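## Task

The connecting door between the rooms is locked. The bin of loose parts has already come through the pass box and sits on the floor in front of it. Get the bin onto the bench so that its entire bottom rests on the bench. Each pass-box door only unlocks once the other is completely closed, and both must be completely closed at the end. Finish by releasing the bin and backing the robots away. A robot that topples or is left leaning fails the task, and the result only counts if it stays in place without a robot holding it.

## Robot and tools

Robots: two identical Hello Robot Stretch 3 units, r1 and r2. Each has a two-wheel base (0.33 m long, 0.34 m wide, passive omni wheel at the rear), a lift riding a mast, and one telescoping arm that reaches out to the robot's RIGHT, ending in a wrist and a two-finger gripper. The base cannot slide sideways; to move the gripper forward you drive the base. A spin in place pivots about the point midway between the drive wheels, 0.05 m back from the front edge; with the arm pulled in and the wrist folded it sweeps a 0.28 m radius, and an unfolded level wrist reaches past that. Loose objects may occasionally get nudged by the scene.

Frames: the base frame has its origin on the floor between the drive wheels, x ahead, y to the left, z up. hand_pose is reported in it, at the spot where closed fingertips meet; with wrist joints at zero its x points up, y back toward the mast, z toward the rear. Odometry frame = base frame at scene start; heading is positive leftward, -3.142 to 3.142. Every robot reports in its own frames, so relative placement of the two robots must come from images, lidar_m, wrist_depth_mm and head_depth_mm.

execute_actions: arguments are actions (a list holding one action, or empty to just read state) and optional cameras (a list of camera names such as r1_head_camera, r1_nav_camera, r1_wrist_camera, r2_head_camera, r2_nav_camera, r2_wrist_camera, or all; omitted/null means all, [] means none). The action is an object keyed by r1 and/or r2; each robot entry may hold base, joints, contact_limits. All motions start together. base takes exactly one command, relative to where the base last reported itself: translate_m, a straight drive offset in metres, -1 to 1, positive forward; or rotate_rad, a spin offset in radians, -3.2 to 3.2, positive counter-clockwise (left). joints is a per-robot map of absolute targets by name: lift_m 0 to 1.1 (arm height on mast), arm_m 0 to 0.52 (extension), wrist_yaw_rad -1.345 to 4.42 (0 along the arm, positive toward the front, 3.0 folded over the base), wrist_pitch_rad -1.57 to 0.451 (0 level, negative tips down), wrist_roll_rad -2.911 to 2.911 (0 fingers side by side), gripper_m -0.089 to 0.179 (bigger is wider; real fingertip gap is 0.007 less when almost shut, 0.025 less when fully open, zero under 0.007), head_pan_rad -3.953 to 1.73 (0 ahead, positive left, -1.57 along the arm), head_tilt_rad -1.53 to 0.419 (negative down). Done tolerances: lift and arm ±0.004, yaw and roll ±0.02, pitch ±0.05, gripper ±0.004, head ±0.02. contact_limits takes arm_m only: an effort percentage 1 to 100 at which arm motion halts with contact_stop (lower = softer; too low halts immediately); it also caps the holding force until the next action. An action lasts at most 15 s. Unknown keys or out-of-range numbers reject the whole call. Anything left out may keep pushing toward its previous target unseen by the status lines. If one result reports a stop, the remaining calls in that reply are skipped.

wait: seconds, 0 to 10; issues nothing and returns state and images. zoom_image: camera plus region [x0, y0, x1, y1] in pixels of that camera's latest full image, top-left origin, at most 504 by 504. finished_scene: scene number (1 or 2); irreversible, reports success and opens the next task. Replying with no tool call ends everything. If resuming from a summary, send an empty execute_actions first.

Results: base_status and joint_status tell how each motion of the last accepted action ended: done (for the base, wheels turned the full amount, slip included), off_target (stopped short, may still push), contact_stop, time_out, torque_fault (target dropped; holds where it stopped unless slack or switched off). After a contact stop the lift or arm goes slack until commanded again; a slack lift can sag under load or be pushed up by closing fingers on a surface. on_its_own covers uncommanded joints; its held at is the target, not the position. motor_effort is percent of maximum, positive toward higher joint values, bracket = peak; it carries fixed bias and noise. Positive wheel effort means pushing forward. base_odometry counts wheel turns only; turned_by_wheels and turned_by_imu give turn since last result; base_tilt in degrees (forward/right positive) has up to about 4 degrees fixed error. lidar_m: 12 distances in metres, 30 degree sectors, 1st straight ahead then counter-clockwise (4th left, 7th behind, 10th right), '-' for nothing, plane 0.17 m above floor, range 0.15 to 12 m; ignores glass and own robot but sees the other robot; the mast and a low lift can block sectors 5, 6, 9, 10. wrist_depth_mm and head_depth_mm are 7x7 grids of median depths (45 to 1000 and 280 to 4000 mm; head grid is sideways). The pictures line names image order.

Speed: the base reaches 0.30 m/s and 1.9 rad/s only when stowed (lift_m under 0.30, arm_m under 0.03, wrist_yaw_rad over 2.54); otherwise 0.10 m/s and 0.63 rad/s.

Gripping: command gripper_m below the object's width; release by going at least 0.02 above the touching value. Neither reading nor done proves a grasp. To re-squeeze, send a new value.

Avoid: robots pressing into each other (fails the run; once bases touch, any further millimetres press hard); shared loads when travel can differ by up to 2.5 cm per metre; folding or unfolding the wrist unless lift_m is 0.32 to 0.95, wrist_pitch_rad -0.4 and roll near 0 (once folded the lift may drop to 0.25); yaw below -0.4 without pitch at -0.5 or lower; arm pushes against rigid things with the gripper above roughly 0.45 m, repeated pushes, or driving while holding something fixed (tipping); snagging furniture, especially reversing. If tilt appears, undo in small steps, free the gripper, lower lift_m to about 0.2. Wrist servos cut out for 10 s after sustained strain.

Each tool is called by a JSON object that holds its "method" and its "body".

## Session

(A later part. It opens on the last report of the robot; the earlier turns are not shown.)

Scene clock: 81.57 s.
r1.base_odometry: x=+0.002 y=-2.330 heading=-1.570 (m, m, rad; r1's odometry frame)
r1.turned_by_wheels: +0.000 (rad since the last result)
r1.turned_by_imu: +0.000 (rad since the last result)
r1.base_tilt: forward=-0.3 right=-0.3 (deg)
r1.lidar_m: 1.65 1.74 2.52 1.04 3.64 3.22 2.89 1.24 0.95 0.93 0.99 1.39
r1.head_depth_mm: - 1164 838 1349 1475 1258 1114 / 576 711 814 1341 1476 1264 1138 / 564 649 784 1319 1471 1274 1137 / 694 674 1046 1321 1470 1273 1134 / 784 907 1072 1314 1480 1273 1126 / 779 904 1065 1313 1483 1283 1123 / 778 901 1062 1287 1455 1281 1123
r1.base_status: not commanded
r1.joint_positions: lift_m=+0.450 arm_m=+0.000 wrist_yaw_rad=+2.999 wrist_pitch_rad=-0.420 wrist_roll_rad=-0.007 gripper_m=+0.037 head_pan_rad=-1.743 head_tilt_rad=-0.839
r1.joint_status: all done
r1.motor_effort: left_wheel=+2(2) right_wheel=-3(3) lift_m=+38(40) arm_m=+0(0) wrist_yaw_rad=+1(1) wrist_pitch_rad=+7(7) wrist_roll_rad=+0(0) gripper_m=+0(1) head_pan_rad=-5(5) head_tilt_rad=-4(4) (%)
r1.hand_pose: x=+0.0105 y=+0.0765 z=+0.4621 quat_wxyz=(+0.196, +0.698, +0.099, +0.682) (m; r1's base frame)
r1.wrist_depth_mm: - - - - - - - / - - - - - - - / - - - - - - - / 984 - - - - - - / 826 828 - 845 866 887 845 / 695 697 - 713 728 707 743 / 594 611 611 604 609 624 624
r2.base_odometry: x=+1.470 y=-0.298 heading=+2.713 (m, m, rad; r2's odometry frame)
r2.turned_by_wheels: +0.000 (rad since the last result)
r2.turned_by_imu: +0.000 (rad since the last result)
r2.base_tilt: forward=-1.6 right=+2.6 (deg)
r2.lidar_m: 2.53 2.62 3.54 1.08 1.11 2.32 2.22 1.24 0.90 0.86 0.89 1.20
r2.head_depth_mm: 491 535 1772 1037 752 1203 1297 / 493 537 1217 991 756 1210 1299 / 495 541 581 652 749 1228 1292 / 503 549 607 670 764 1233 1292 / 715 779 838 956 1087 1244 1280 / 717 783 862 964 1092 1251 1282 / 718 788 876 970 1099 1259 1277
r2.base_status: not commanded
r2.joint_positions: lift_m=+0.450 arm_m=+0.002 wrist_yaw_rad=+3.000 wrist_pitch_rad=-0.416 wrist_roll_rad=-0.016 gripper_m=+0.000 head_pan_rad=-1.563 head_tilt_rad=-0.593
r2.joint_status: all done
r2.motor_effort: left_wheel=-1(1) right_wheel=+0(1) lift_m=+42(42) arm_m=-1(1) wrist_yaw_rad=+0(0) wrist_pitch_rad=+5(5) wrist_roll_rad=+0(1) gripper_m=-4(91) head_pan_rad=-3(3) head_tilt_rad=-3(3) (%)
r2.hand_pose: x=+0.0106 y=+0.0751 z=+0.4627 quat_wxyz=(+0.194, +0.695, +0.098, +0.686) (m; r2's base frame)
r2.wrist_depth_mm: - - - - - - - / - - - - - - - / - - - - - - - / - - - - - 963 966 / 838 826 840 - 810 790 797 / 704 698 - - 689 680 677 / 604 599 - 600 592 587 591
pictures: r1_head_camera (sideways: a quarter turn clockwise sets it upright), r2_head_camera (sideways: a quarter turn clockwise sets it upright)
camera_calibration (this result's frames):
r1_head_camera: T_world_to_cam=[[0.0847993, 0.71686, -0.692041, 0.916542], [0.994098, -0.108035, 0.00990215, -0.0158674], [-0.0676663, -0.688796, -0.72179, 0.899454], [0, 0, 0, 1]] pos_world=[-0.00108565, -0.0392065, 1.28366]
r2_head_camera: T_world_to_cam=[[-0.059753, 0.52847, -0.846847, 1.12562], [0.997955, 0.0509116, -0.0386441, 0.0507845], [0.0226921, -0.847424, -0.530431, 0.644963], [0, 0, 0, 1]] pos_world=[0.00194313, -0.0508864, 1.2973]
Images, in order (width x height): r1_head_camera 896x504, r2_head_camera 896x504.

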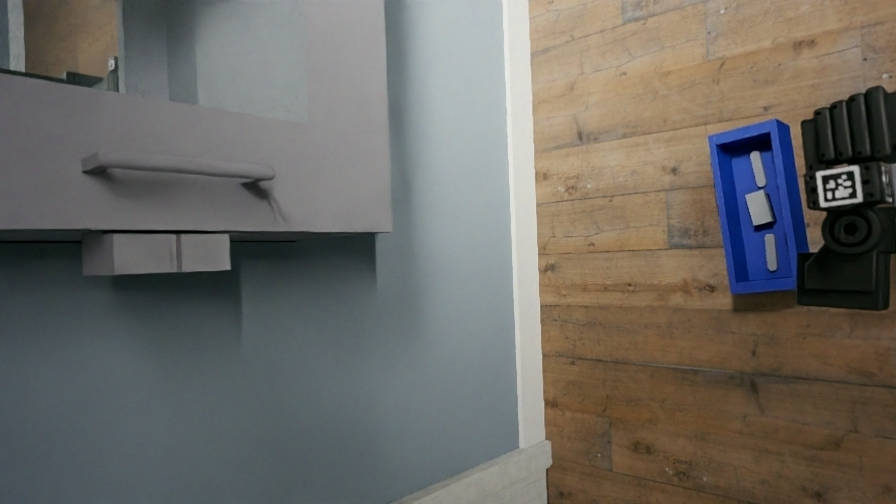

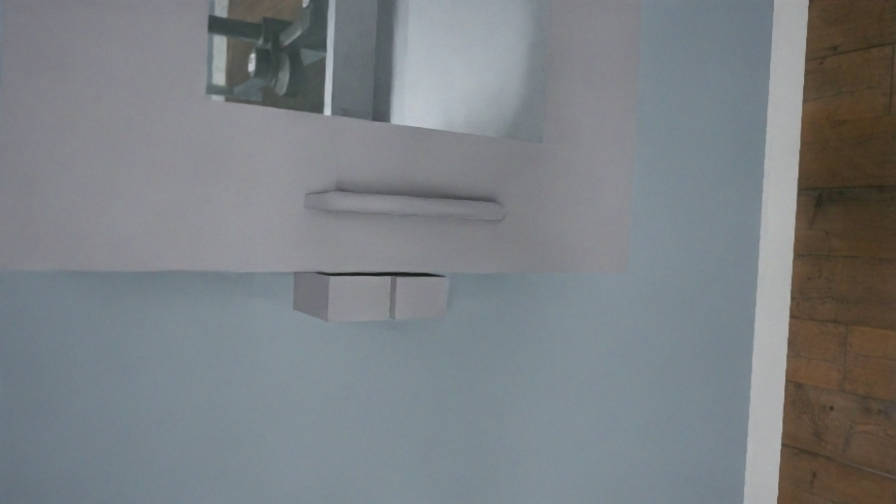

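{"method": "execute_actions", "body": {"actions": [{"r1":{"joints":{"wrist_yaw_rad":0.0,"arm_m":0.15,"gripper_m":0.179,"head_pan_rad":-1.6,"head_tilt_rad":-1.15}},"r2":{"joints":{"wrist_yaw_rad":0.0,"lift_m":0.66}}}], "cameras": []}}

{"method": "execute_actions", "body": {"actions": [{"r1":{"joints":{"wrist_pitch_rad":-1.57,"wrist_roll_rad":1.57}},"r2":{"joints":{"wrist_pitch_rad":0.0,"lift_m":0.68}}}], "cameras": ["r1_head_camera","r1_wrist_camera","r2_head_camera","r2_wrist_camera"]}}

Scene clock: 94.23 s.
r1.base_odometry: x=+0.002 y=-2.330 heading=-1.570 (m, m, rad; r1's odometry frame)
r1.turned_by_wheels: +0.000 (rad since the last result)
r1.turned_by_imu: +0.000 (rad since the last result)
r1.base_tilt: forward=-0.2 right=-0.3 (deg)
r1.lidar_m: 1.64 1.74 2.52 1.04 3.62 3.21 2.89 1.24 0.95 0.93 0.99 1.40
r1.head_depth_mm: 644 785 1395 1409 1277 1178 - / 660 1095 1419 1431 1302 - - / 906 1106 1445 - 1257 - - / 913 1126 1471 1423 1267 1203 1093 / 920 1138 1482 1432 1297 1186 1100 / 934 1160 1493 1424 1304 1189 1098 / 942 1140 1523 1447 1312 1199 1107
r1.base_status: not commanded
r1.joint_positions: lift_m=+0.450 arm_m=+0.150 wrist_yaw_rad=+0.002 wrist_pitch_rad=-0.420 wrist_roll_rad=-0.007 gripper_m=+0.179 head_pan_rad=-1.607 head_tilt_rad=-1.136
r1.joint_status: all done
r1.motor_effort: left_wheel=+2(2) right_wheel=-3(3) lift_m=+37(38) arm_m=+2(2) wrist_yaw_rad=-2(4) wrist_pitch_rad=+7(7) wrist_roll_rad=+0(0) gripper_m=+0(84) head_pan_rad=+4(24) head_tilt_rad=-5(20) (%)
r1.hand_pose: x=-0.0212 y=-0.5189 z=+0.4621 quat_wxyz=(+0.694, +0.149, -0.689, -0.147) (m; r1's base frame)
r1.wrist_depth_mm: 508 521 510 487 476 469 451 / 562 554 550 532 511 512 485 / 613 614 605 591 571 557 536 / 713 680 670 648 625 614 586 / 799 756 764 731 711 686 666 / - 697 690 707 719 704 711 / 585 631 601 611 602 606 606
r2.base_odometry: x=+1.470 y=-0.298 heading=+2.713 (m, m, rad; r2's odometry frame)
r2.turned_by_wheels: +0.000 (rad since the last result)
r2.turned_by_imu: +0.000 (rad since the last result)
r2.base_tilt: forward=-1.7 right=+2.5 (deg)
r2.lidar_m: 2.54 2.63 3.53 1.08 1.11 2.32 2.22 1.24 0.90 0.86 0.89 1.20
r2.head_depth_mm: 489 536 1766 1039 752 1210 1293 / 494 538 1216 989 755 1211 1294 / 495 541 581 653 750 1232 1304 / 502 550 608 667 767 1233 1303 / 711 777 835 959 1081 1245 1289 / 715 784 864 964 1092 1256 1290 / 718 786 868 973 1102 1266 1278
r2.base_status: not commanded
r2.joint_positions: lift_m=+0.660 arm_m=+0.002 wrist_yaw_rad=+0.001 wrist_pitch_rad=-0.416 wrist_roll_rad=-0.016 gripper_m=+0.000 head_pan_rad=-1.563 head_tilt_rad=-0.593
r2.joint_status: all done
r2.motor_effort: left_wheel=-1(2) right_wheel=+1(1) lift_m=+42(43) arm_m=-1(0) wrist_yaw_rad=-2(3) wrist_pitch_rad=+5(5) wrist_roll_rad=+0(0) gripper_m=-3(4) head_pan_rad=-3(3) head_tilt_rad=-3(4) (%)
r2.hand_pose: x=-0.0212 y=-0.3720 z=+0.6727 quat_wxyz=(+0.698, +0.148, -0.686, -0.145) (m; r2's base frame)
r2.wrist_depth_mm: 564 562 548 330 330 326 324 / 609 603 602 599 601 594 589 / 680 673 658 658 653 653 638 / 748 738 740 732 711 710 711 / 840 822 810 - 804 802 783 / 913 904 889 - 871 871 866 / 830 818 820 827 810 803 804
pictures: none
No camera images: the call's "cameras" was empty. Leave "cameras" out to get every camera's image.

Scene clock: 95.70 s.
r1.base_odometry: x=+0.002 y=-2.330 heading=-1.570 (m, m, rad; r1's odometry frame)
r1.turned_by_wheels: +0.000 (rad since the last result)
r1.turned_by_imu: +0.000 (rad since the last result)
r1.base_tilt: forward=-0.2 right=-0.3 (deg)
r1.lidar_m: 1.64 1.74 2.53 1.04 3.64 3.22 2.88 1.23 0.95 0.93 0.98 1.40
r1.head_depth_mm: 644 785 1398 1399 1273 1174 - / 661 1095 1419 1424 1298 - - / 900 1110 1446 1458 1255 - - / 913 1131 1466 1428 1269 1198 1099 / 924 1140 1486 1431 1292 1184 1099 / 934 1155 1490 1436 1309 1197 1098 / 938 1140 1515 1438 1308 1203 1105
r1.base_status: not commanded
r1.joint_positions: lift_m=+0.450 arm_m=+0.150 wrist_yaw_rad=+0.001 wrist_pitch_rad=-1.554 wrist_roll_rad=+1.565 gripper_m=+0.179 head_pan_rad=-1.607 head_tilt_rad=-1.136
r1.joint_status: all done
joint sent to its limit — the command would take r1.wrist_pitch_rad past its lower limit, so that joint was sent only as far as its limit.
r1.motor_effort: left_wheel=+2(2) right_wheel=-3(3) lift_m=+37(38) arm_m=+2(2) wrist_yaw_rad=-1(1) wrist_pitch_rad=-4(6) wrist_roll_rad=+3(2) gripper_m=-1(1) head_pan_rad=+4(5) head_tilt_rad=-6(6) (%)
r1.hand_pose: x=-0.0216 y=-0.2747 z=+0.3319 quat_wxyz=(+0.003, +0.002, -0.713, -0.701) (m; r1's base frame)
r1.wrist_depth_mm: 463 452 450 465 460 - - / 483 478 458 471 474 - - / 492 496 474 490 496 - - / 514 508 492 497 - - - / 521 536 516 516 517 - - / - 534 546 534 536 547 532 / 555 559 562 559 548 548 555
r2.base_odometry: x=+1.470 y=-0.298 heading=+2.713 (m, m, rad; r2's odometry frame)
r2.turned_by_wheels: +0.000 (rad since the last result)
r2.turned_by_imu: +0.000 (rad since the last result)
r2.base_tilt: forward=-1.6 right=+2.5 (deg)
r2.lidar_m: 2.53 2.62 3.55 1.08 1.11 2.32 2.22 1.24 0.90 0.86 0.89 1.20
r2.head_depth_mm: 491 535 1776 1038 753 1203 1297 / 492 538 1210 993 757 1218 1300 / 495 541 581 655 748 1209 1280 / 504 551 608 666 767 1232 1296 / 712 779 835 954 1086 1243 1290 / 717 782 861 965 1086 1253 1278 / 718 785 870 973 1102 1266 1289
r2.base_status: not commanded
r2.joint_positions: lift_m=+0.680 arm_m=+0.002 wrist_yaw_rad=+0.001 wrist_pitch_rad=-0.025 wrist_roll_rad=-0.016 gripper_m=+0.000 head_pan_rad=-1.563 head_tilt_rad=-0.593
r2.joint_status: all done
r2.motor_effort: left_wheel=-1(2) right_wheel=+1(1) lift_m=+41(44) arm_m=+0(1) wrist_yaw_rad=-2(2) wrist_pitch_rad=+8(8) wrist_roll_rad=+1(1) gripper_m=-4(4) head_pan_rad=-3(3) head_tilt_rad=-3(2) (%)
r2.hand_pose: x=-0.0211 y=-0.4029 z=+0.7877 quat_wxyz=(+0.713, +0.010, -0.701, -0.009) (m; r2's base frame)
r2.wrist_depth_mm: 569 575 559 338 - 856 600 / 589 589 583 349 - 891 598 / 614 604 596 361 361 360 356 / 635 628 619 375 370 367 365 / 658 650 644 - 383 377 377 / 679 667 663 - 655 645 649 / 700 697 696 690 686 683 673
pictures: r1_head_camera (sideways: a quarter turn clockwise sets it upright), r1_wrist_camera, r2_head_camera (sideways: a quarter turn clockwise sets it upright), r2_wrist_camera
camera_calibration (this result's frames):
r1_head_camera: T_world_to_cam=[[-0.00705822, 0.892257, -0.451474, 0.603688], [0.999357, 0.0221693, 0.0281899, -0.0397007], [0.0351614, -0.450984, -0.891839, 1.1199], [0, 0, 0, 1]] pos_world=[0.00455891, -0.0327085, 1.27244]
r1_wrist_camera: T_world_to_cam=[[-0.0537885, 0.998512, 0.00898693, 0.259227], [0.9796, 0.0510204, 0.194371, 0.00032444], [0.193624, 0.0192585, -0.980887, 0.50274], [0, 0, 0, 1]] pos_world=[-0.0837167, -0.26854, 0.490738]
r2_head_camera: T_world_to_cam=[[-0.0597531, 0.52847, -0.846847, 1.12562], [0.997955, 0.0509117, -0.0386441, 0.0507845], [0.0226922, -0.847424, -0.530431, 0.644963], [0, 0, 0, 1]] pos_world=[0.00194314, -0.0508864, 1.2973]
r2_wrist_camera: T_world_to_cam=[[-0.999359, -0.0356064, -0.00379087, -0.0263957], [-0.00310458, 0.191628, -0.981463, 0.884988], [0.0356728, -0.980822, -0.191616, -0.0752101], [0, 0, 0, 1]] pos_world=[-0.0209483, -0.244296, 0.854071]
Images, in order (width x height): r1_head_camera 896x504, r1_wrist_camera 644x364, r2_head_camera 896x504, r2_wrist_camera 644x364.

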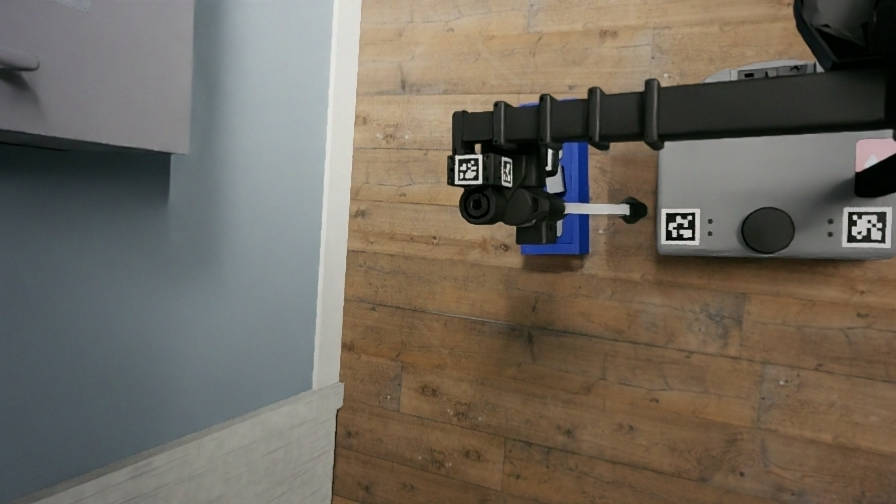

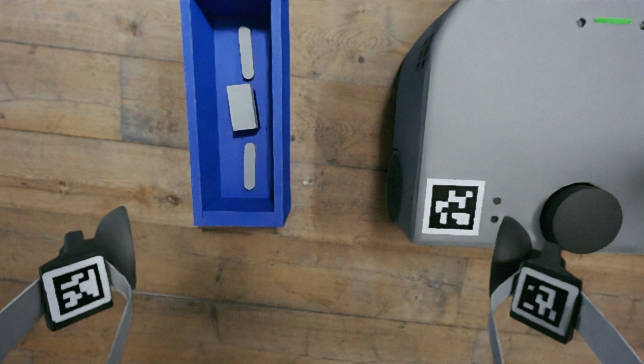

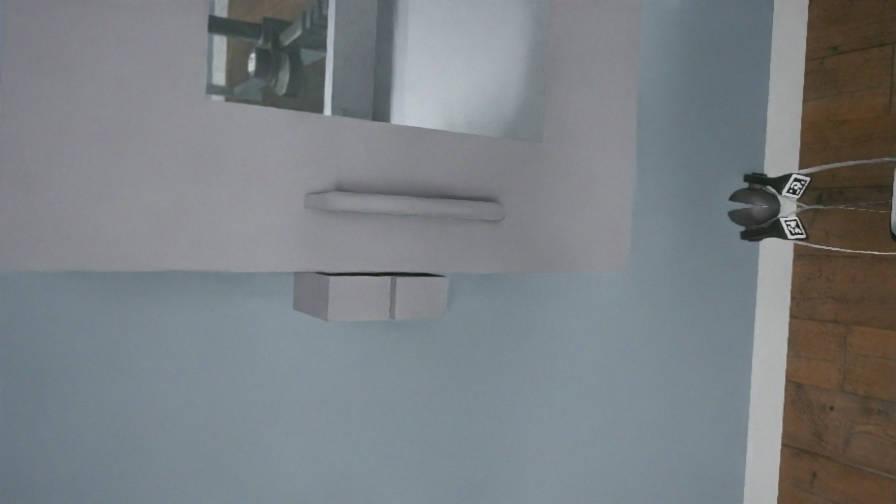

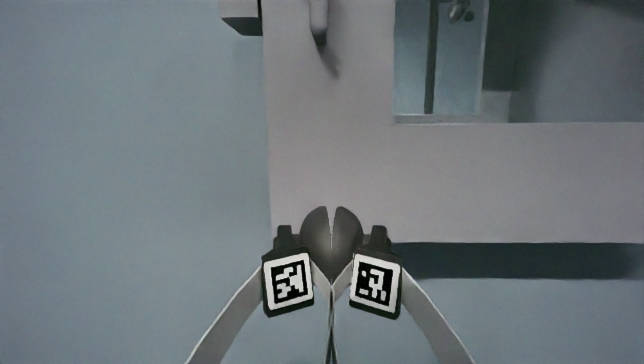

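{"method": "execute_actions", "body": {"actions": [{"r1":{"base":{"translate_m":-0.08},"joints":{"arm_m":0.26,"lift_m":0.26}},"r2":{"joints":{"arm_m":0.17}}}], "cameras": ["r1_head_camera","r1_wrist_camera","r2_head_camera"]}}

Scene clock: 110.23 s.
r1.base_odometry: x=+0.002 y=-2.250 heading=-1.570 (m, m, rad; r1's odometry frame)
r1.turned_by_wheels: +0.000 (rad since the last result)
r1.turned_by_imu: +0.000 (rad since the last result)
r1.base_tilt: forward=-0.3 right=-0.4 (deg)
r1.lidar_m: 1.72 1.83 1.06 1.16 1.10 3.13 2.86 1.22 0.94 0.92 0.98 1.38
r1.head_depth_mm: 810 782 1384 1410 1280 1169 - / 646 789 1412 1422 1277 1202 - / 651 1106 1439 1459 1254 - - / 906 1119 1458 1422 1260 1199 1096 / 922 1134 1476 1428 1292 1185 1097 / 926 1151 1489 1435 1304 1193 1109 / 941 1165 1512 1443 1314 1209 1106
r1.base_status: done
r1.joint_positions: lift_m=+0.260 arm_m=+0.260 wrist_yaw_rad=+0.000 wrist_pitch_rad=-1.555 wrist_roll_rad=+1.566 gripper_m=+0.179 head_pan_rad=-1.607 head_tilt_rad=-1.136
r1.joint_status: all done
r1.motor_effort: left_wheel=+2(5) right_wheel=-2(9) lift_m=+26(33) arm_m=+2(3) wrist_yaw_rad=+0(0) wrist_pitch_rad=-4(4) wrist_roll_rad=+2(3) gripper_m=-1(1) head_pan_rad=+4(5) head_tilt_rad=-6(5) (%)
r1.hand_pose: x=-0.0215 y=-0.3844 z=+0.1423 quat_wxyz=(+0.002, +0.002, -0.712, -0.702) (m; r1's base frame)
r1.wrist_depth_mm: 284 280 235 212 223 279 282 / 290 289 277 279 284 290 286 / 301 298 289 288 293 296 - / 306 309 304 294 302 305 - / 315 323 315 303 308 314 - / - 327 321 316 327 326 - / 340 342 337 300 333 334 337
r2.base_odometry: x=+1.470 y=-0.298 heading=+2.713 (m, m, rad; r2's odometry frame)
r2.turned_by_wheels: +0.000 (rad since the last result)
r2.turned_by_imu: +0.000 (rad since the last result)
r2.base_tilt: forward=-1.7 right=+2.5 (deg)
r2.lidar_m: 2.54 2.62 3.54 1.08 1.11 2.32 2.22 1.24 0.90 0.86 0.89 1.20
r2.head_depth_mm: 489 535 2002 1040 753 1197 1294 / 492 536 1215 989 758 1193 - / 495 541 581 654 737 1171 - / 504 551 607 669 765 1221 1286 / 713 778 837 955 1087 1243 1286 / 716 781 861 962 1089 1255 1286 / 714 787 866 972 1103 1263 1278
r2.base_status: not commanded
r2.joint_positions: lift_m=+0.680 arm_m=+0.170 wrist_yaw_rad=+0.000 wrist_pitch_rad=-0.024 wrist_roll_rad=-0.016 gripper_m=+0.000 head_pan_rad=-1.563 head_tilt_rad=-0.593
r2.joint_status: all done
r2.motor_effort: left_wheel=-2(1) right_wheel=+1(1) lift_m=+42(42) arm_m=+2(1) wrist_yaw_rad=-1(2) wrist_pitch_rad=+8(8) wrist_roll_rad=+1(0) gripper_m=-4(4) head_pan_rad=-4(3) head_tilt_rad=-3(3) (%)
r2.hand_pose: x=-0.0214 y=-0.5703 z=+0.7880 quat_wxyz=(+0.713, +0.009, -0.701, -0.009) (m; r2's base frame)
r2.wrist_depth_mm: 413 413 187 185 184 - 597 / 431 428 192 191 191 - 598 / 448 438 199 197 197 731 541 / 461 455 206 203 203 200 199 / 476 473 214 - 209 207 206 / 491 494 484 - 216 215 213 / 517 509 506 497 362 223 221
pictures: r1_head_camera (sideways: a quarter turn clockwise sets it upright), r1_wrist_camera, r2_head_camera (sideways: a quarter turn clockwise sets it upright)
camera_calibration (this result's frames):
r1_head_camera: T_world_to_cam=[[-0.00742164, 0.892255, -0.451472, 0.603688], [0.999348, 0.0225763, 0.02819, -0.0397008], [0.0353452, -0.450968, -0.89184, 1.1199], [0, 0, 0, 1]] pos_world=[0.00457224, -0.0327091, 1.27244]
r1_wrist_camera: T_world_to_cam=[[-0.0523089, 0.998578, 0.0102569, 0.370315], [0.979672, 0.0493213, 0.194447, 0.0420867], [0.193665, 0.0202198, -0.980859, 0.319295], [0, 0, 0, 1]] pos_world=[-0.0836967, -0.37832, 0.301202]
r2_head_camera: T_world_to_cam=[[-0.0597492, 0.52847, -0.846847, 1.12562], [0.997956, 0.0509045, -0.0386441, 0.0507845], [0.0226861, -0.847424, -0.530431, 0.644963], [0, 0, 0, 1]] pos_world=[0.00194277, -0.0508863, 1.2973]
Images, in order (width x height): r1_head_camera 896x504, r1_wrist_camera 644x364, r2_head_camera 896x504.

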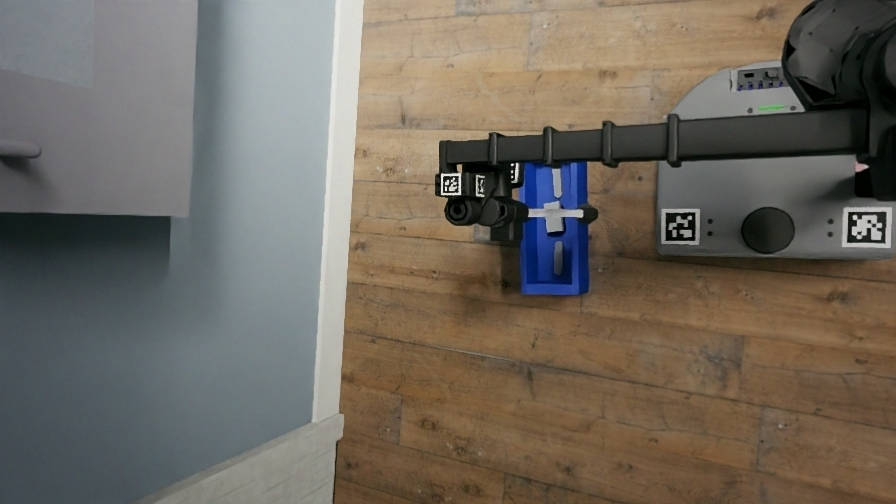

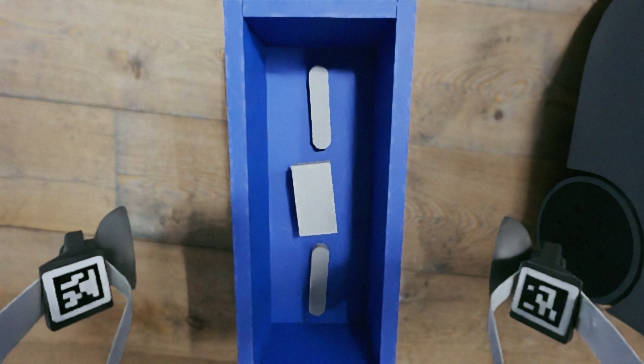

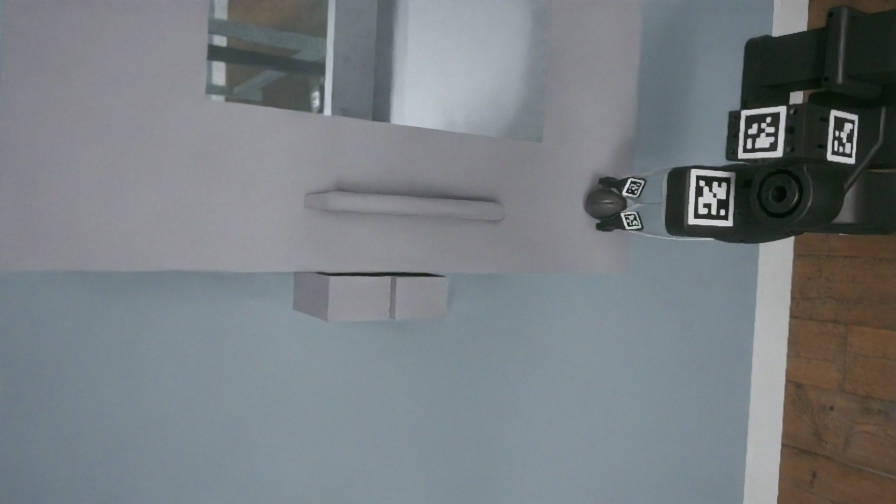

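{"method": "execute_actions", "body": {"actions": [{"r1":{"joints":{"arm_m":0.257,"lift_m":0.168}},"r2":{"joints":{"arm_m":0.23},"contact_limits":{"arm_m":12}}}], "cameras": ["r1_head_camera","r1_wrist_camera","r2_head_camera"]}}

Scene clock: 120.13 s.
r1.base_odometry: x=+0.002 y=-2.250 heading=-1.570 (m, m, rad; r1's odometry frame)
r1.turned_by_wheels: +0.000 (rad since the last result)
r1.turned_by_imu: +0.000 (rad since the last result)
r1.base_tilt: forward=-0.2 right=-0.3 (deg)
r1.lidar_m: 1.72 1.83 1.06 1.17 1.10 3.12 2.86 1.22 0.94 0.92 0.98 1.38
r1.head_depth_mm: 811 780 1389 1397 1274 1175 1101 / 645 790 1415 1413 1281 1200 - / 652 1103 1426 1440 1252 - - / 906 1120 1458 1422 1266 1197 1095 / 917 1133 1469 1431 1291 1196 1102 / 927 1149 1489 1438 1294 1192 1098 / 941 1158 1489 1447 1311 1196 1104
r1.base_status: not commanded
r1.joint_positions: lift_m=+0.168 arm_m=+0.257 wrist_yaw_rad=+0.000 wrist_pitch_rad=-1.555 wrist_roll_rad=+1.566 gripper_m=+0.179 head_pan_rad=-1.607 head_tilt_rad=-1.136
r1.joint_status: all done
r1.motor_effort: left_wheel=+2(2) right_wheel=-2(2) lift_m=+26(26) arm_m=-1(2) wrist_yaw_rad=+0(0) wrist_pitch_rad=-3(3) wrist_roll_rad=+2(2) gripper_m=+1(1) head_pan_rad=+4(4) head_tilt_rad=-6(5) (%)
r1.hand_pose: x=-0.0215 y=-0.3818 z=+0.0503 quat_wxyz=(+0.002, +0.002, -0.712, -0.702) (m; r1's base frame)
r1.wrist_depth_mm: 195 115 177 185 148 192 192 / 201 199 180 189 146 198 199 / 207 204 182 195 145 203 203 / 213 210 182 199 144 211 209 / 219 217 182 176 143 217 215 / - 224 185 212 143 224 224 / 237 232 187 221 166 231 231
r2.base_odometry: x=+1.470 y=-0.298 heading=+2.713 (m, m, rad; r2's odometry frame)
r2.turned_by_wheels: +0.000 (rad since the last result)
r2.turned_by_imu: -0.007 (rad since the last result)
r2.base_tilt: forward=-1.7 right=+2.4 (deg)
r2.lidar_m: 2.54 2.61 3.54 1.08 1.11 2.33 2.23 1.25 0.90 0.86 0.89 1.19
r2.head_depth_mm: 491 537 2848 1039 755 1187 1297 / 492 540 1238 985 760 1164 - / 496 541 589 652 738 - - / 504 552 610 669 769 1239 1278 / 710 781 824 960 1081 1249 1284 / 714 784 866 963 1090 1253 1281 / 719 784 868 966 1101 1263 1281
r2.base_status: not commanded
r2.joint_positions: lift_m=+0.680 arm_m=+0.200 wrist_yaw_rad=+0.012 wrist_pitch_rad=-0.026 wrist_roll_rad=-0.016 gripper_m=+0.000 head_pan_rad=-1.563 head_tilt_rad=-0.594
r2.joint_status: arm_m contact_stop (moved +0.030 of +0.060)
r2.on_its_own: arm_m is slack since a contact_stop, until your next command for it (your +0.230 is given up)
r2.motor_effort: left_wheel=+2(13) right_wheel=-4(4) lift_m=+40(42) arm_m=+0(18) wrist_yaw_rad=-11(12) wrist_pitch_rad=+8(14) wrist_roll_rad=+1(1) gripper_m=-5(6) head_pan_rad=-3(3) head_tilt_rad=-2(3) (%)
r2.contact_limits: arm_m 12 (drawing in: default 18, maximum 29; extending or still: default 23, maximum 38)
r2.hand_pose: x=-0.0184 y=-0.6001 z=+0.7877 quat_wxyz=(+0.713, +0.014, -0.701, -0.005) (m; r2's base frame)
r2.wrist_depth_mm: 392 386 159 158 156 - 593 / 402 401 165 163 162 - 592 / 415 413 170 168 168 716 543 / 430 422 176 174 172 171 169 / 451 441 183 - 178 176 175 / 462 459 190 - 184 183 181 / 484 480 197 194 193 190 188
pictures: r1_head_camera (sideways: a quarter turn clockwise sets it upright), r1_wrist_camera, r2_head_camera (sideways: a quarter turn clockwise sets it upright)
camera_calibration (this result's frames):
r1_head_camera: T_world_to_cam=[[-0.00742174, 0.892255, -0.451472, 0.603688], [0.999348, 0.0225764, 0.02819, -0.0397008], [0.0353453, -0.450968, -0.89184, 1.1199], [0, 0, 0, 1]] pos_world=[0.00457224, -0.0327091, 1.27244]
r1_wrist_camera: T_world_to_cam=[[-0.052309, 0.998577, 0.0103866, 0.368665], [0.979672, 0.0492962, 0.194453, 0.0598385], [0.193665, 0.0203471, -0.980857, 0.229051], [0, 0, 0, 1]] pos_world=[-0.0836967, -0.37575, 0.209201]
r2_head_camera: T_world_to_cam=[[-0.0596434, 0.52971, -0.846079, 1.12462], [0.997966, 0.0507429, -0.0385816, 0.0507031], [0.0224954, -0.846659, -0.531659, 0.646562], [0, 0, 0, 1]] pos_world=[0.00193162, -0.0508787, 1.29723]
Images, in order (width x height): r1_head_camera 896x504, r1_wrist_camera 644x364, r2_head_camera 896x504.

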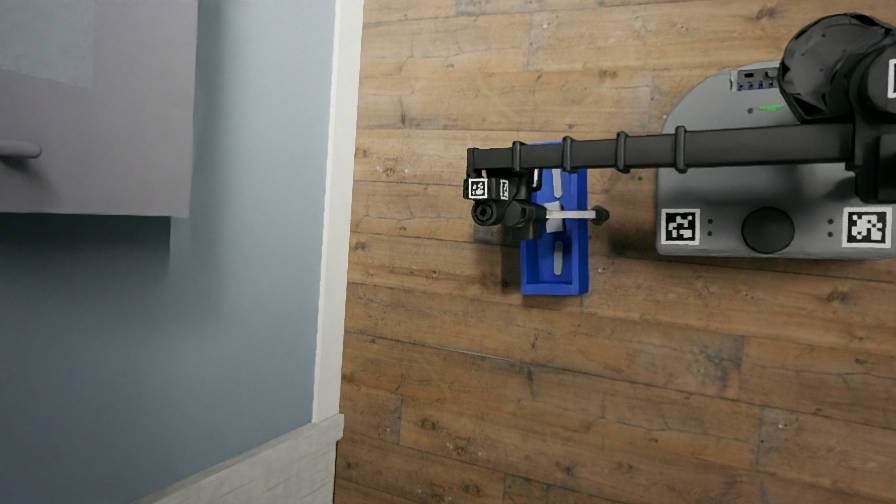

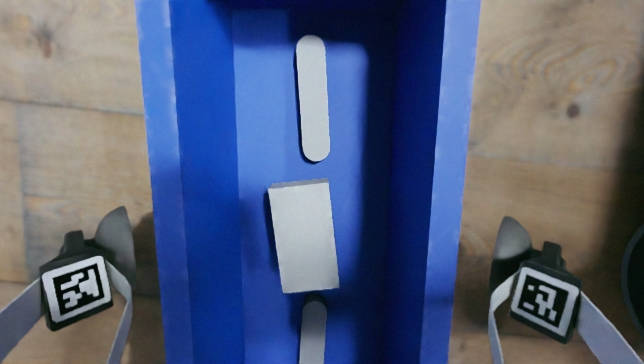

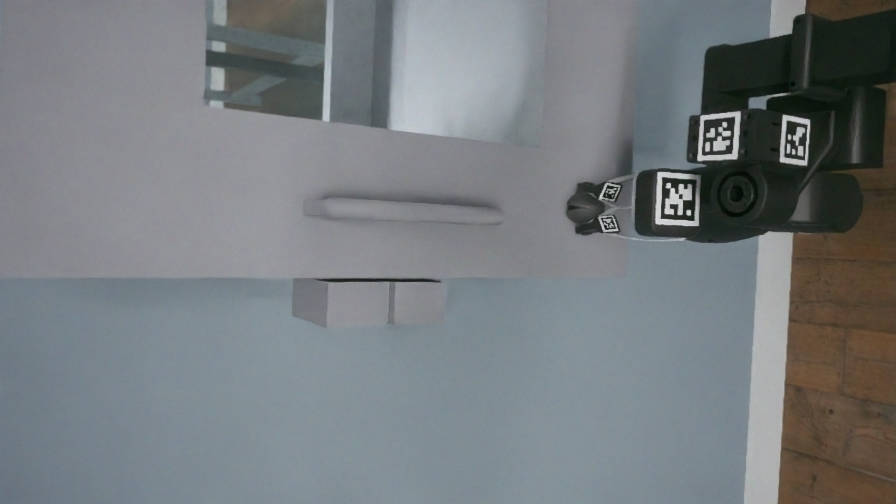

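{"method": "execute_actions", "body": {"actions": [{"r1":{"joints":{"gripper_m":0.06,"arm_m":0.26}},"r2":{"joints":{"arm_m":0.0}}}], "cameras": ["r1_wrist_camera"]}}

{"method": "execute_actions", "body": {"actions": [{"r1":{"joints":{"lift_m":0.22}},"r2":{"base":{"translate_m":0.05}}}], "cameras": ["r1_wrist_camera","r1_head_camera"]}}

Scene clock: 149.17 s.
r1.base_odometry: x=+0.002 y=-2.250 heading=-1.570 (m, m, rad; r1's odometry frame)
r1.turned_by_wheels: +0.000 (rad since the last result)
r1.turned_by_imu: +0.000 (rad since the last result)
r1.base_tilt: forward=-0.3 right=-0.3 (deg)
r1.lidar_m: 1.72 1.83 1.06 1.17 1.11 3.14 2.86 1.23 0.95 0.92 0.98 1.39
r1.head_depth_mm: 814 781 1376 1413 1278 1174 1101 / 646 792 1411 1408 1284 1206 - / 654 1102 1440 1440 1253 - - / 908 1120 1456 1426 1257 1187 1095 / 917 1132 1484 1430 1303 1186 1100 / 925 1151 1482 1430 1303 1197 1107 / 940 1158 1505 1445 1311 1195 1105
r1.base_status: not commanded
r1.joint_positions: lift_m=+0.169 arm_m=+0.260 wrist_yaw_rad=+0.000 wrist_pitch_rad=-1.564 wrist_roll_rad=+1.566 gripper_m=+0.066 head_pan_rad=-1.607 head_tilt_rad=-1.136
r1.joint_status: gripper_m off_target (ended at +0.066, target +0.060); the others done
r1.on_its_own: gripper_m is held at +0.066, not at your +0.060, by its stall guard, which is still easing
r1.motor_effort: left_wheel=+2(2) right_wheel=-2(2) lift_m=+18(26) arm_m=+2(3) wrist_yaw_rad=+0(0) wrist_pitch_rad=+0(3) wrist_roll_rad=+2(2) gripper_m=-5(99) head_pan_rad=+4(4) head_tilt_rad=-6(5) (%)
r1.hand_pose: x=-0.0216 y=-0.3821 z=+0.0508 quat_wxyz=(+0.002, +0.002, -0.709, -0.705) (m; r1's base frame)
r1.wrist_depth_mm: 196 194 176 186 152 195 193 / 202 199 177 190 151 199 203 / 208 206 177 196 149 207 206 / 213 212 180 200 149 212 212 / 220 216 179 177 148 218 220 / 225 226 180 212 148 - 225 / 235 233 182 220 169 235 234
r2.base_odometry: x=+1.470 y=-0.298 heading=+2.713 (m, m, rad; r2's odometry frame)
r2.turned_by_wheels: +0.000 (rad since the last result)
r2.turned_by_imu: +0.000 (rad since the last result)
r2.base_tilt: forward=-1.7 right=+2.5 (deg)
r2.lidar_m: 2.54 2.62 3.52 1.08 1.11 2.33 2.22 1.26 0.90 0.86 0.88 1.19
r2.head_depth_mm: 493 537 2852 1033 756 1209 1300 / 493 539 1233 989 758 1224 1292 / 495 541 592 653 750 1218 1277 / 503 550 608 668 768 1240 1284 / 713 778 824 960 1081 1246 1286 / 717 782 862 960 1094 1248 1286 / 717 783 870 970 1100 1265 1283
r2.base_status: not commanded
r2.joint_positions: lift_m=+0.680 arm_m=+0.003 wrist_yaw_rad=+0.000 wrist_pitch_rad=-0.024 wrist_roll_rad=-0.016 gripper_m=+0.000 head_pan_rad=-1.563 head_tilt_rad=-0.594
r2.joint_status: all done
joint sent to its limit — the command would take r2.arm_m past its lower limit, so that joint was sent only as far as its limit.
r2.motor_effort: left_wheel=+0(2) right_wheel=-1(4) lift_m=+39(40) arm_m=-2(1) wrist_yaw_rad=-1(11) wrist_pitch_rad=+7(8) wrist_roll_rad=+0(0) gripper_m=-4(5) head_pan_rad=-3(2) head_tilt_rad=-2(3) (%)
r2.hand_pose: x=-0.0214 y=-0.4032 z=+0.7880 quat_wxyz=(+0.713, +0.009, -0.701, -0.009) (m; r2's base frame)
r2.wrist_depth_mm: 569 564 555 339 - 849 591 / 585 585 576 352 - 868 587 / 605 611 596 361 364 360 361 / 634 628 617 370 369 369 365 / 650 649 649 - 382 381 380 / 670 670 660 - 655 652 649 / 698 692 690 682 675 674 672
pictures: r1_wrist_camera
camera_calibration (this result's frames):
r1_wrist_camera: T_world_to_cam=[[-0.0523031, 0.998448, 0.0191252, 0.368499], [0.979673, 0.0475868, 0.194873, 0.0590849], [0.193661, 0.0289289, -0.980642, 0.232812], [0, 0, 0, 1]] pos_world=[-0.083697, -0.377473, 0.209744]
Images, in order (width x height): r1_wrist_camera 644x364.

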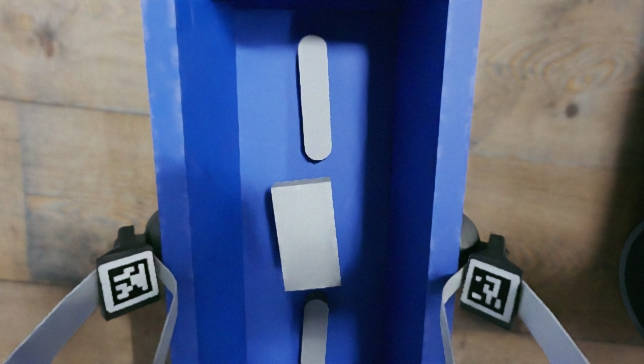

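Scene clock: 150.60 s.
r1.base_odometry: x=+0.002 y=-2.250 heading=-1.570 (m, m, rad; r1's odometry frame)
r1.turned_by_wheels: +0.000 (rad since the last result)
r1.turned_by_imu: +0.000 (rad since the last result)
r1.base_tilt: forward=-0.3 right=-0.4 (deg)
r1.lidar_m: 1.72 1.83 1.06 1.16 1.10 3.13 2.86 1.23 0.94 0.93 0.98 1.39
r1.head_depth_mm: 809 778 1391 1409 1275 1169 - / 646 791 1402 1412 1282 1205 - / 652 1100 1436 1464 1241 - - / 904 1120 1450 1416 1253 1197 1092 / 919 1132 1483 1433 1290 1193 1102 / 927 1148 1490 1446 1313 1195 1096 / 935 1165 1507 1443 1309 1195 1109
r1.base_status: not commanded
r1.joint_positions: lift_m=+0.220 arm_m=+0.260 wrist_yaw_rad=+0.000 wrist_pitch_rad=-1.559 wrist_roll_rad=+1.566 gripper_m=+0.073 head_pan_rad=-1.607 head_tilt_rad=-1.136
r1.joint_status: all done
r1.on_its_own: gripper_m is held at +0.072, not at your +0.060, by its stall guard, which is still easing
r1.motor_effort: left_wheel=+2(2) right_wheel=-2(3) lift_m=+42(45) arm_m=+2(2) wrist_yaw_rad=+0(1) wrist_pitch_rad=-2(3) wrist_roll_rad=+2(2) gripper_m=-17(22) head_pan_rad=+4(4) head_tilt_rad=-5(5) (%)
r1.hand_pose: x=-0.0216 y=-0.3835 z=+0.1018 quat_wxyz=(+0.002, +0.002, -0.711, -0.703) (m; r1's base frame)
r1.wrist_depth_mm: 244 241 172 185 154 241 243 / 250 247 172 191 155 248 249 / 259 256 175 195 153 259 257 / 266 263 174 202 152 262 264 / 275 267 176 178 151 271 - / 282 - 178 214 150 - 281 / 290 291 178 222 174 292 292
r2.base_odometry: x=+1.425 y=-0.277 heading=+2.713 (m, m, rad; r2's odometry frame)
r2.turned_by_wheels: +0.000 (rad since the last result)
r2.turned_by_imu: +0.000 (rad since the last result)
r2.base_tilt: forward=-1.8 right=+2.5 (deg)
r2.lidar_m: 2.48 2.56 3.46 1.08 1.11 2.38 2.27 1.25 0.89 0.86 0.89 1.19
r2.head_depth_mm: 490 536 1244 1033 753 1214 1298 / 492 537 592 660 747 1215 1296 / 500 541 588 652 746 1216 1278 / 710 773 664 921 1056 1229 1298 / 710 777 856 956 1081 1237 1282 / 715 779 861 965 1085 1250 1283 / 714 786 865 969 1093 1257 1277
r2.base_status: done
r2.joint_positions: lift_m=+0.680 arm_m=+0.003 wrist_yaw_rad=+0.000 wrist_pitch_rad=-0.024 wrist_roll_rad=-0.016 gripper_m=+0.000 head_pan_rad=-1.563 head_tilt_rad=-0.594
r2.joint_status: not commanded
r2.motor_effort: left_wheel=-1(6) right_wheel=-1(4) lift_m=+39(39) arm_m=-3(3) wrist_yaw_rad=-1(1) wrist_pitch_rad=+8(8) wrist_roll_rad=+0(0) gripper_m=-3(3) head_pan_rad=-3(3) head_tilt_rad=-2(2) (%)
r2.hand_pose: x=-0.0214 y=-0.4032 z=+0.7880 quat_wxyz=(+0.713, +0.009, -0.701, -0.009) (m; r2's base frame)
r2.wrist_depth_mm: 568 566 563 338 338 856 650 / 589 579 585 350 348 894 652 / 602 603 596 362 358 360 359 / 617 624 627 374 368 369 367 / 651 649 636 - 380 381 377 / 670 671 663 - 651 651 649 / 703 698 687 677 683 668 673
pictures: r1_head_camera (sideways: a quarter turn clockwise sets it upright), r1_wrist_camera
camera_calibration (this result's frames):
r1_head_camera: T_world_to_cam=[[-0.00741973, 0.892305, -0.451373, 0.603559], [0.999347, 0.022573, 0.0281965, -0.0397093], [0.0353487, -0.450869, -0.89189, 1.11996], [0, 0, 0, 1]] pos_world=[0.00457235, -0.0327058, 1.27243]
r1_wrist_camera: T_world_to_cam=[[-0.0522356, 0.998536, 0.014061, 0.36942], [0.979676, 0.0485083, 0.194633, 0.049592], [0.193666, 0.023942, -0.980775, 0.280945], [0, 0, 0, 1]] pos_world=[-0.0836965, -0.378011, 0.260697]
Images, in order (width x height): r1_head_camera 896x504, r1_wrist_camera 644x364.

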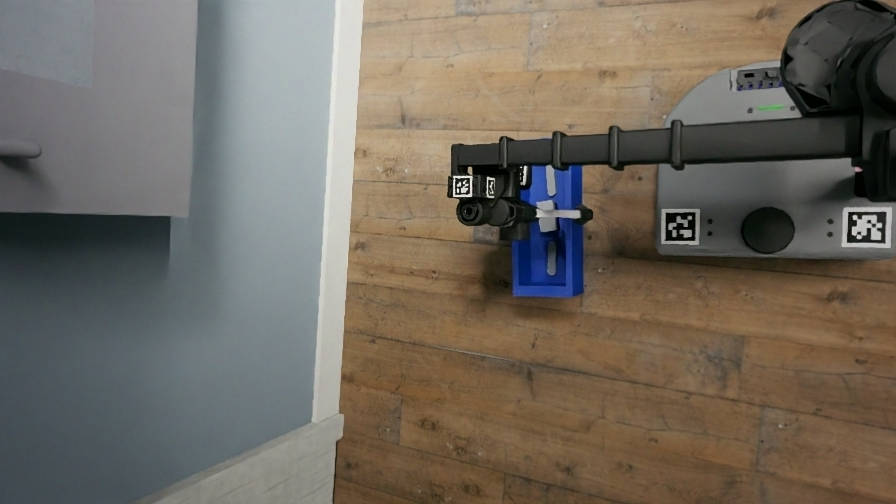

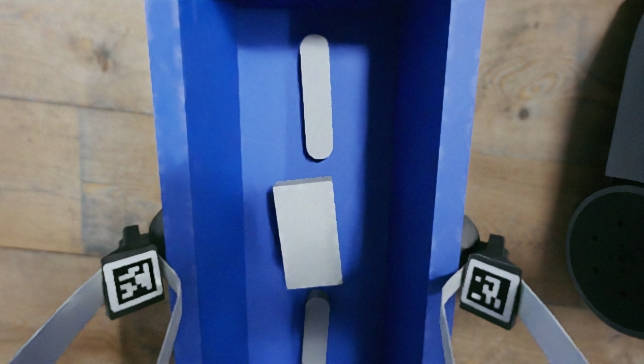

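Held. Check where the stall guard settles.

{"method": "execute_actions", "body": {"actions": [], "cameras": ["r1_wrist_camera"]}}

Scene clock: 154.10 s.
r1.base_odometry: x=+0.002 y=-2.250 heading=-1.570 (m, m, rad; r1's odometry frame)
r1.turned_by_wheels: +0.000 (rad since the last result)
r1.turned_by_imu: +0.000 (rad since the last result)
r1.base_tilt: forward=-0.3 right=-0.3 (deg)
r1.lidar_m: 1.72 1.83 1.06 1.16 1.10 3.13 2.87 1.23 0.94 0.93 0.98 1.39
r1.head_depth_mm: 814 781 1392 1410 1276 1176 - / 647 788 1412 1404 1283 1205 - / 654 1102 1437 1457 1238 - - / 909 1117 1463 1422 1250 1202 1093 / 917 1129 1482 1423 1287 1190 1097 / 931 1157 1486 1440 1297 1199 1103 / 938 1158 1508 1444 1309 1197 1101
r1.base_status: not commanded
r1.joint_positions: lift_m=+0.220 arm_m=+0.260 wrist_yaw_rad=+0.000 wrist_pitch_rad=-1.559 wrist_roll_rad=+1.566 gripper_m=+0.073 head_pan_rad=-1.607 head_tilt_rad=-1.136
r1.joint_status: all done
r1.on_its_own: gripper_m is held at +0.072, not at your +0.060, by its stall guard, which is not easing now
r1.motor_effort: left_wheel=+2(2) right_wheel=-2(3) lift_m=+42(45) arm_m=+1(2) wrist_yaw_rad=+0(1) wrist_pitch_rad=-2(3) wrist_roll_rad=+2(2) gripper_m=-21(22) head_pan_rad=+4(4) head_tilt_rad=-5(5) (%)
r1.hand_pose: x=-0.0216 y=-0.3835 z=+0.1018 quat_wxyz=(+0.002, +0.002, -0.711, -0.703) (m; r1's base frame)
r1.wrist_depth_mm: 242 241 172 184 155 242 243 / 250 247 174 192 154 249 247 / 256 257 173 197 153 257 256 / 268 262 176 202 153 263 263 / 275 271 178 177 151 271 - / 284 - 178 214 150 - 281 / 293 291 179 223 174 291 290
r2.base_odometry: x=+1.425 y=-0.277 heading=+2.713 (m, m, rad; r2's odometry frame)
r2.turned_by_wheels: +0.000 (rad since the last result)
r2.turned_by_imu: +0.000 (rad since the last result)
r2.base_tilt: forward=-1.7 right=+2.5 (deg)
r2.lidar_m: 2.48 2.56 3.47 1.08 1.11 2.37 2.28 1.25 0.90 0.86 0.88 1.19
r2.head_depth_mm: 491 536 1237 1036 754 1217 1294 / 492 539 591 661 746 1217 1294 / 501 539 588 653 749 1217 1271 / 707 774 665 920 1053 1230 1286 / 711 779 862 957 1083 1242 1280 / 714 782 861 963 1092 1257 1290 / 717 781 868 966 1084 1264 1286
r2.base_status: done
r2.joint_positions: lift_m=+0.680 arm_m=+0.003 wrist_yaw_rad=+0.000 wrist_pitch_rad=-0.024 wrist_roll_rad=-0.016 gripper_m=+0.000 head_pan_rad=-1.563 head_tilt_rad=-0.594
r2.joint_status: not commanded
r2.motor_effort: left_wheel=+0(6) right_wheel=-1(4) lift_m=+39(39) arm_m=-3(3) wrist_yaw_rad=-1(1) wrist_pitch_rad=+8(8) wrist_roll_rad=+0(0) gripper_m=-3(3) head_pan_rad=-3(3) head_tilt_rad=-2(2) (%)
r2.hand_pose: x=-0.0214 y=-0.4032 z=+0.7880 quat_wxyz=(+0.713, +0.009, -0.701, -0.009) (m; r2's base frame)
r2.wrist_depth_mm: 566 568 559 335 336 852 656 / 583 583 580 350 348 898 645 / 608 601 597 363 357 359 358 / 626 618 625 373 370 366 364 / 648 645 644 - 381 378 378 / 680 661 664 - 650 646 646 / 695 695 689 676 679 673 671
pictures: r1_wrist_camera
camera_calibration (this result's frames):
r1_wrist_camera: T_world_to_cam=[[-0.0522354, 0.998536, 0.014061, 0.36942], [0.979676, 0.0485081, 0.194633, 0.0495919], [0.193666, 0.0239419, -0.980775, 0.280945], [0, 0, 0, 1]] pos_world=[-0.0836965, -0.378011, 0.260697]
Images, in order (width x height): r1_wrist_camera 644x364.

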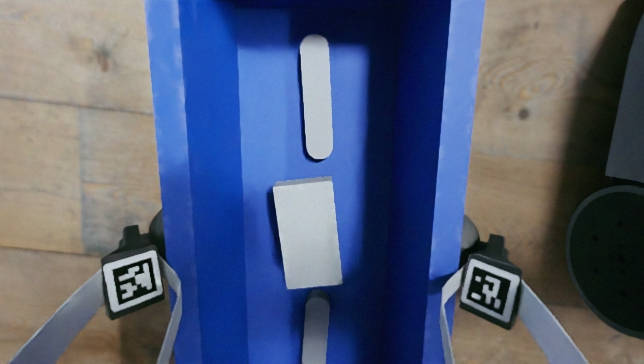

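Move both forward so they see their door edge from a matching angle.

{"method": "execute_actions", "body": {"actions": [{"r1":{"base":{"translate_m":0.25},"joints":{"lift_m":0.5,"head_pan_rad":-1.95,"head_tilt_rad":-0.4}},"r2":{"base":{"translate_m":0.23},"joints":{"lift_m":0.5,"head_pan_rad":-1.9,"head_tilt_rad":-0.4}}}], "cameras": ["r1_head_camera","r2_head_camera","r1_wrist_camera"]}}

Scene clock: 164.67 s.
r1.base_odometry: x=+0.003 y=-2.500 heading=-1.570 (m, m, rad; r1's odometry frame)
r1.turned_by_wheels: +0.000 (rad since the last result)
r1.turned_by_imu: -0.001 (rad since the last result)
r1.base_tilt: forward=-0.3 right=-0.3 (deg)
r1.lidar_m: 1.47 1.56 2.26 1.02 3.62 3.40 2.92 1.25 0.96 0.94 0.97 1.41
r1.head_depth_mm: 860 700 1245 1305 919 1372 1367 / 838 681 716 1258 884 1316 1379 / 817 662 695 746 830 1272 1350 / 798 836 865 769 1049 1224 1318 / 779 835 896 979 1067 1181 1282 / 759 815 873 947 1036 1140 1253 / 744 791 856 922 1006 1101 1214
r1.base_status: done
r1.joint_positions: lift_m=+0.500 arm_m=+0.260 wrist_yaw_rad=+0.000 wrist_pitch_rad=-1.559 wrist_roll_rad=+1.566 gripper_m=+0.073 head_pan_rad=-1.943 head_tilt_rad=-0.409
r1.joint_status: all done
r1.on_its_own: gripper_m is held at +0.072, not at your +0.060, by its stall guard, which is not easing now
r1.motor_effort: left_wheel=+1(8) right_wheel=-3(3) lift_m=+42(45) arm_m=+2(1) wrist_yaw_rad=+0(0) wrist_pitch_rad=-2(2) wrist_roll_rad=+2(2) gripper_m=-20(20) head_pan_rad=-5(37) head_tilt_rad=+3(28) (%)
r1.hand_pose: x=-0.0216 y=-0.3835 z=+0.3818 quat_wxyz=(+0.002, +0.002, -0.711, -0.703) (m; r1's base frame)
r1.wrist_depth_mm: 509 508 172 184 156 113 - / 524 519 173 191 154 - - / 537 535 175 196 154 - - / 560 557 176 202 152 - - / 580 570 178 177 151 583 574 / 588 - 178 216 150 - 586 / 615 609 178 225 174 611 614
r2.base_odometry: x=+1.215 y=-0.181 heading=+2.713 (m, m, rad; r2's odometry frame)
r2.turned_by_wheels: +0.000 (rad since the last result)
r2.turned_by_imu: +0.001 (rad since the last result)
r2.base_tilt: forward=-1.7 right=+2.5 (deg)
r2.lidar_m: 2.25 2.33 3.13 1.72 1.74 2.62 2.50 1.24 0.89 0.85 0.88 1.18
r2.head_depth_mm: 805 623 648 1332 1043 837 1317 / 781 604 628 671 739 806 1274 / 761 612 615 655 705 773 1212 / 740 763 763 708 804 1040 1158 / 720 764 816 874 943 1023 1114 / 703 743 792 847 910 985 1075 / 686 726 769 822 880 951 1031
r2.base_status: done
r2.joint_positions: lift_m=+0.500 arm_m=+0.003 wrist_yaw_rad=+0.000 wrist_pitch_rad=-0.024 wrist_roll_rad=-0.016 gripper_m=+0.000 head_pan_rad=-1.893 head_tilt_rad=-0.409
r2.joint_status: all done
r2.motor_effort: left_wheel=-1(7) right_wheel=-1(4) lift_m=+18(35) arm_m=-3(3) wrist_yaw_rad=-1(1) wrist_pitch_rad=+7(8) wrist_roll_rad=+0(0) gripper_m=-4(4) head_pan_rad=-3(22) head_tilt_rad=+4(19) (%)
r2.hand_pose: x=-0.0214 y=-0.4032 z=+0.6090 quat_wxyz=(+0.713, +0.009, -0.701, -0.008) (m; r2's base frame)
r2.wrist_depth_mm: 559 559 564 556 554 389 326 / 582 574 572 572 568 455 338 / 594 601 587 584 584 580 577 / 621 622 610 611 606 598 600 / 644 642 631 - 621 625 615 / 675 656 657 - 648 641 635 / 696 687 692 675 679 670 659
pictures: r1_head_camera (sideways: a quarter turn clockwise sets it upright), r1_wrist_camera, r2_head_camera (sideways: a quarter turn clockwise sets it upright)
camera_calibration (this result's frames):
r1_head_camera: T_world_to_cam=[[0.0962439, 0.355133, -0.929848, 1.22653], [0.952298, -0.304651, -0.0177864, 0.0204372], [-0.289595, -0.883781, -0.367513, 0.439888], [0, 0, 0, 1]] pos_world=[-0.0101191, -0.0405916, 1.30252]
r1_wrist_camera: T_world_to_cam=[[-0.0522356, 0.998537, 0.0139628, 0.365547], [0.979676, 0.0485274, 0.194628, -0.00489525], [0.193666, 0.0238455, -0.980778, 0.555529], [0, 0, 0, 1]] pos_world=[-0.0836965, -0.378021, 0.540699]
r2_head_camera: T_world_to_cam=[[0.0627905, 0.363851, -0.929338, 1.23248], [0.958166, -0.282514, -0.0458707, 0.0604457], [-0.279241, -0.88758, -0.366369, 0.433321], [0, 0, 0, 1]] pos_world=[-0.0143041, -0.0467568, 1.30692]
Images, in order (width x height): r1_head_camera 896x504, r1_wrist_camera 644x364, r2_head_camera 896x504.

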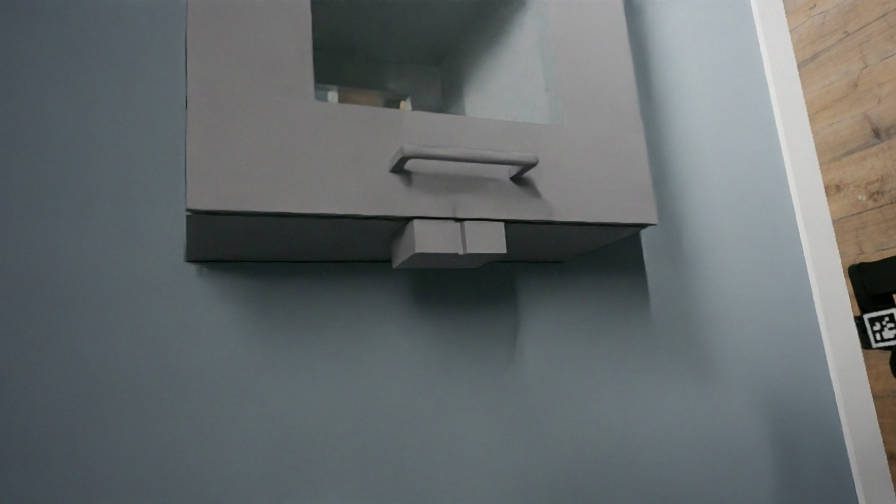

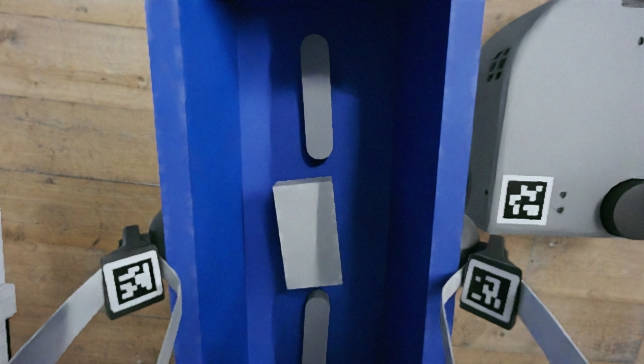

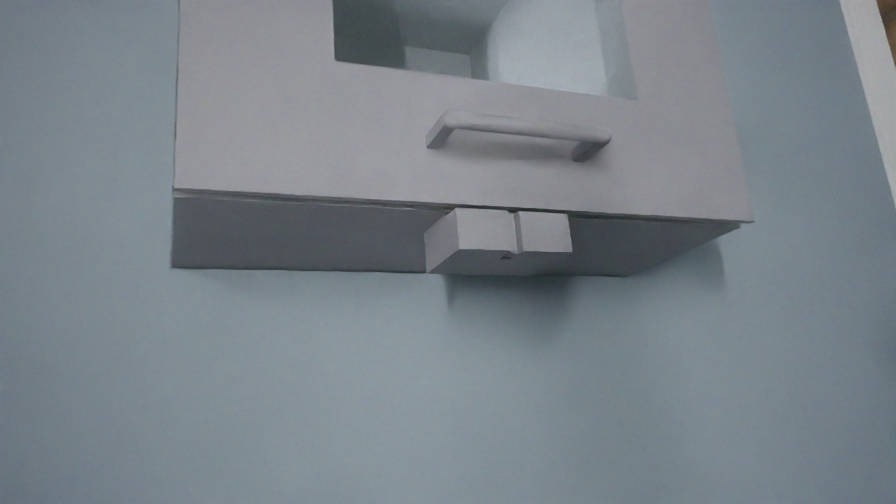

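{"method": "zoom_image", "body": {"camera": "r1_head_camera", "region": [370, 190, 670, 280]}}

{"method": "zoom_image", "body": {"camera": "r2_head_camera", "region": [400, 180, 770, 290]}}

Region (370, 190, 670, 280) of r1_head_camera's 896x504 image, scaled by 1.680, with more detail than that image has; it fills the top 151 rows of this view, and the rest is white.

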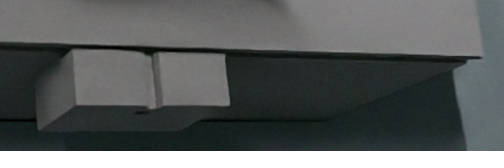

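Region (400, 180, 770, 290) of r2_head_camera's 896x504 image, scaled by 1.362, with more detail than that image has; it fills the top 150 rows of this view, and the rest is white.

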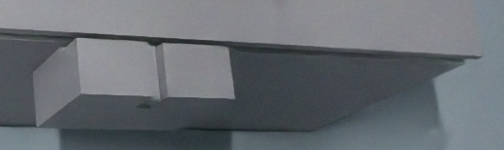

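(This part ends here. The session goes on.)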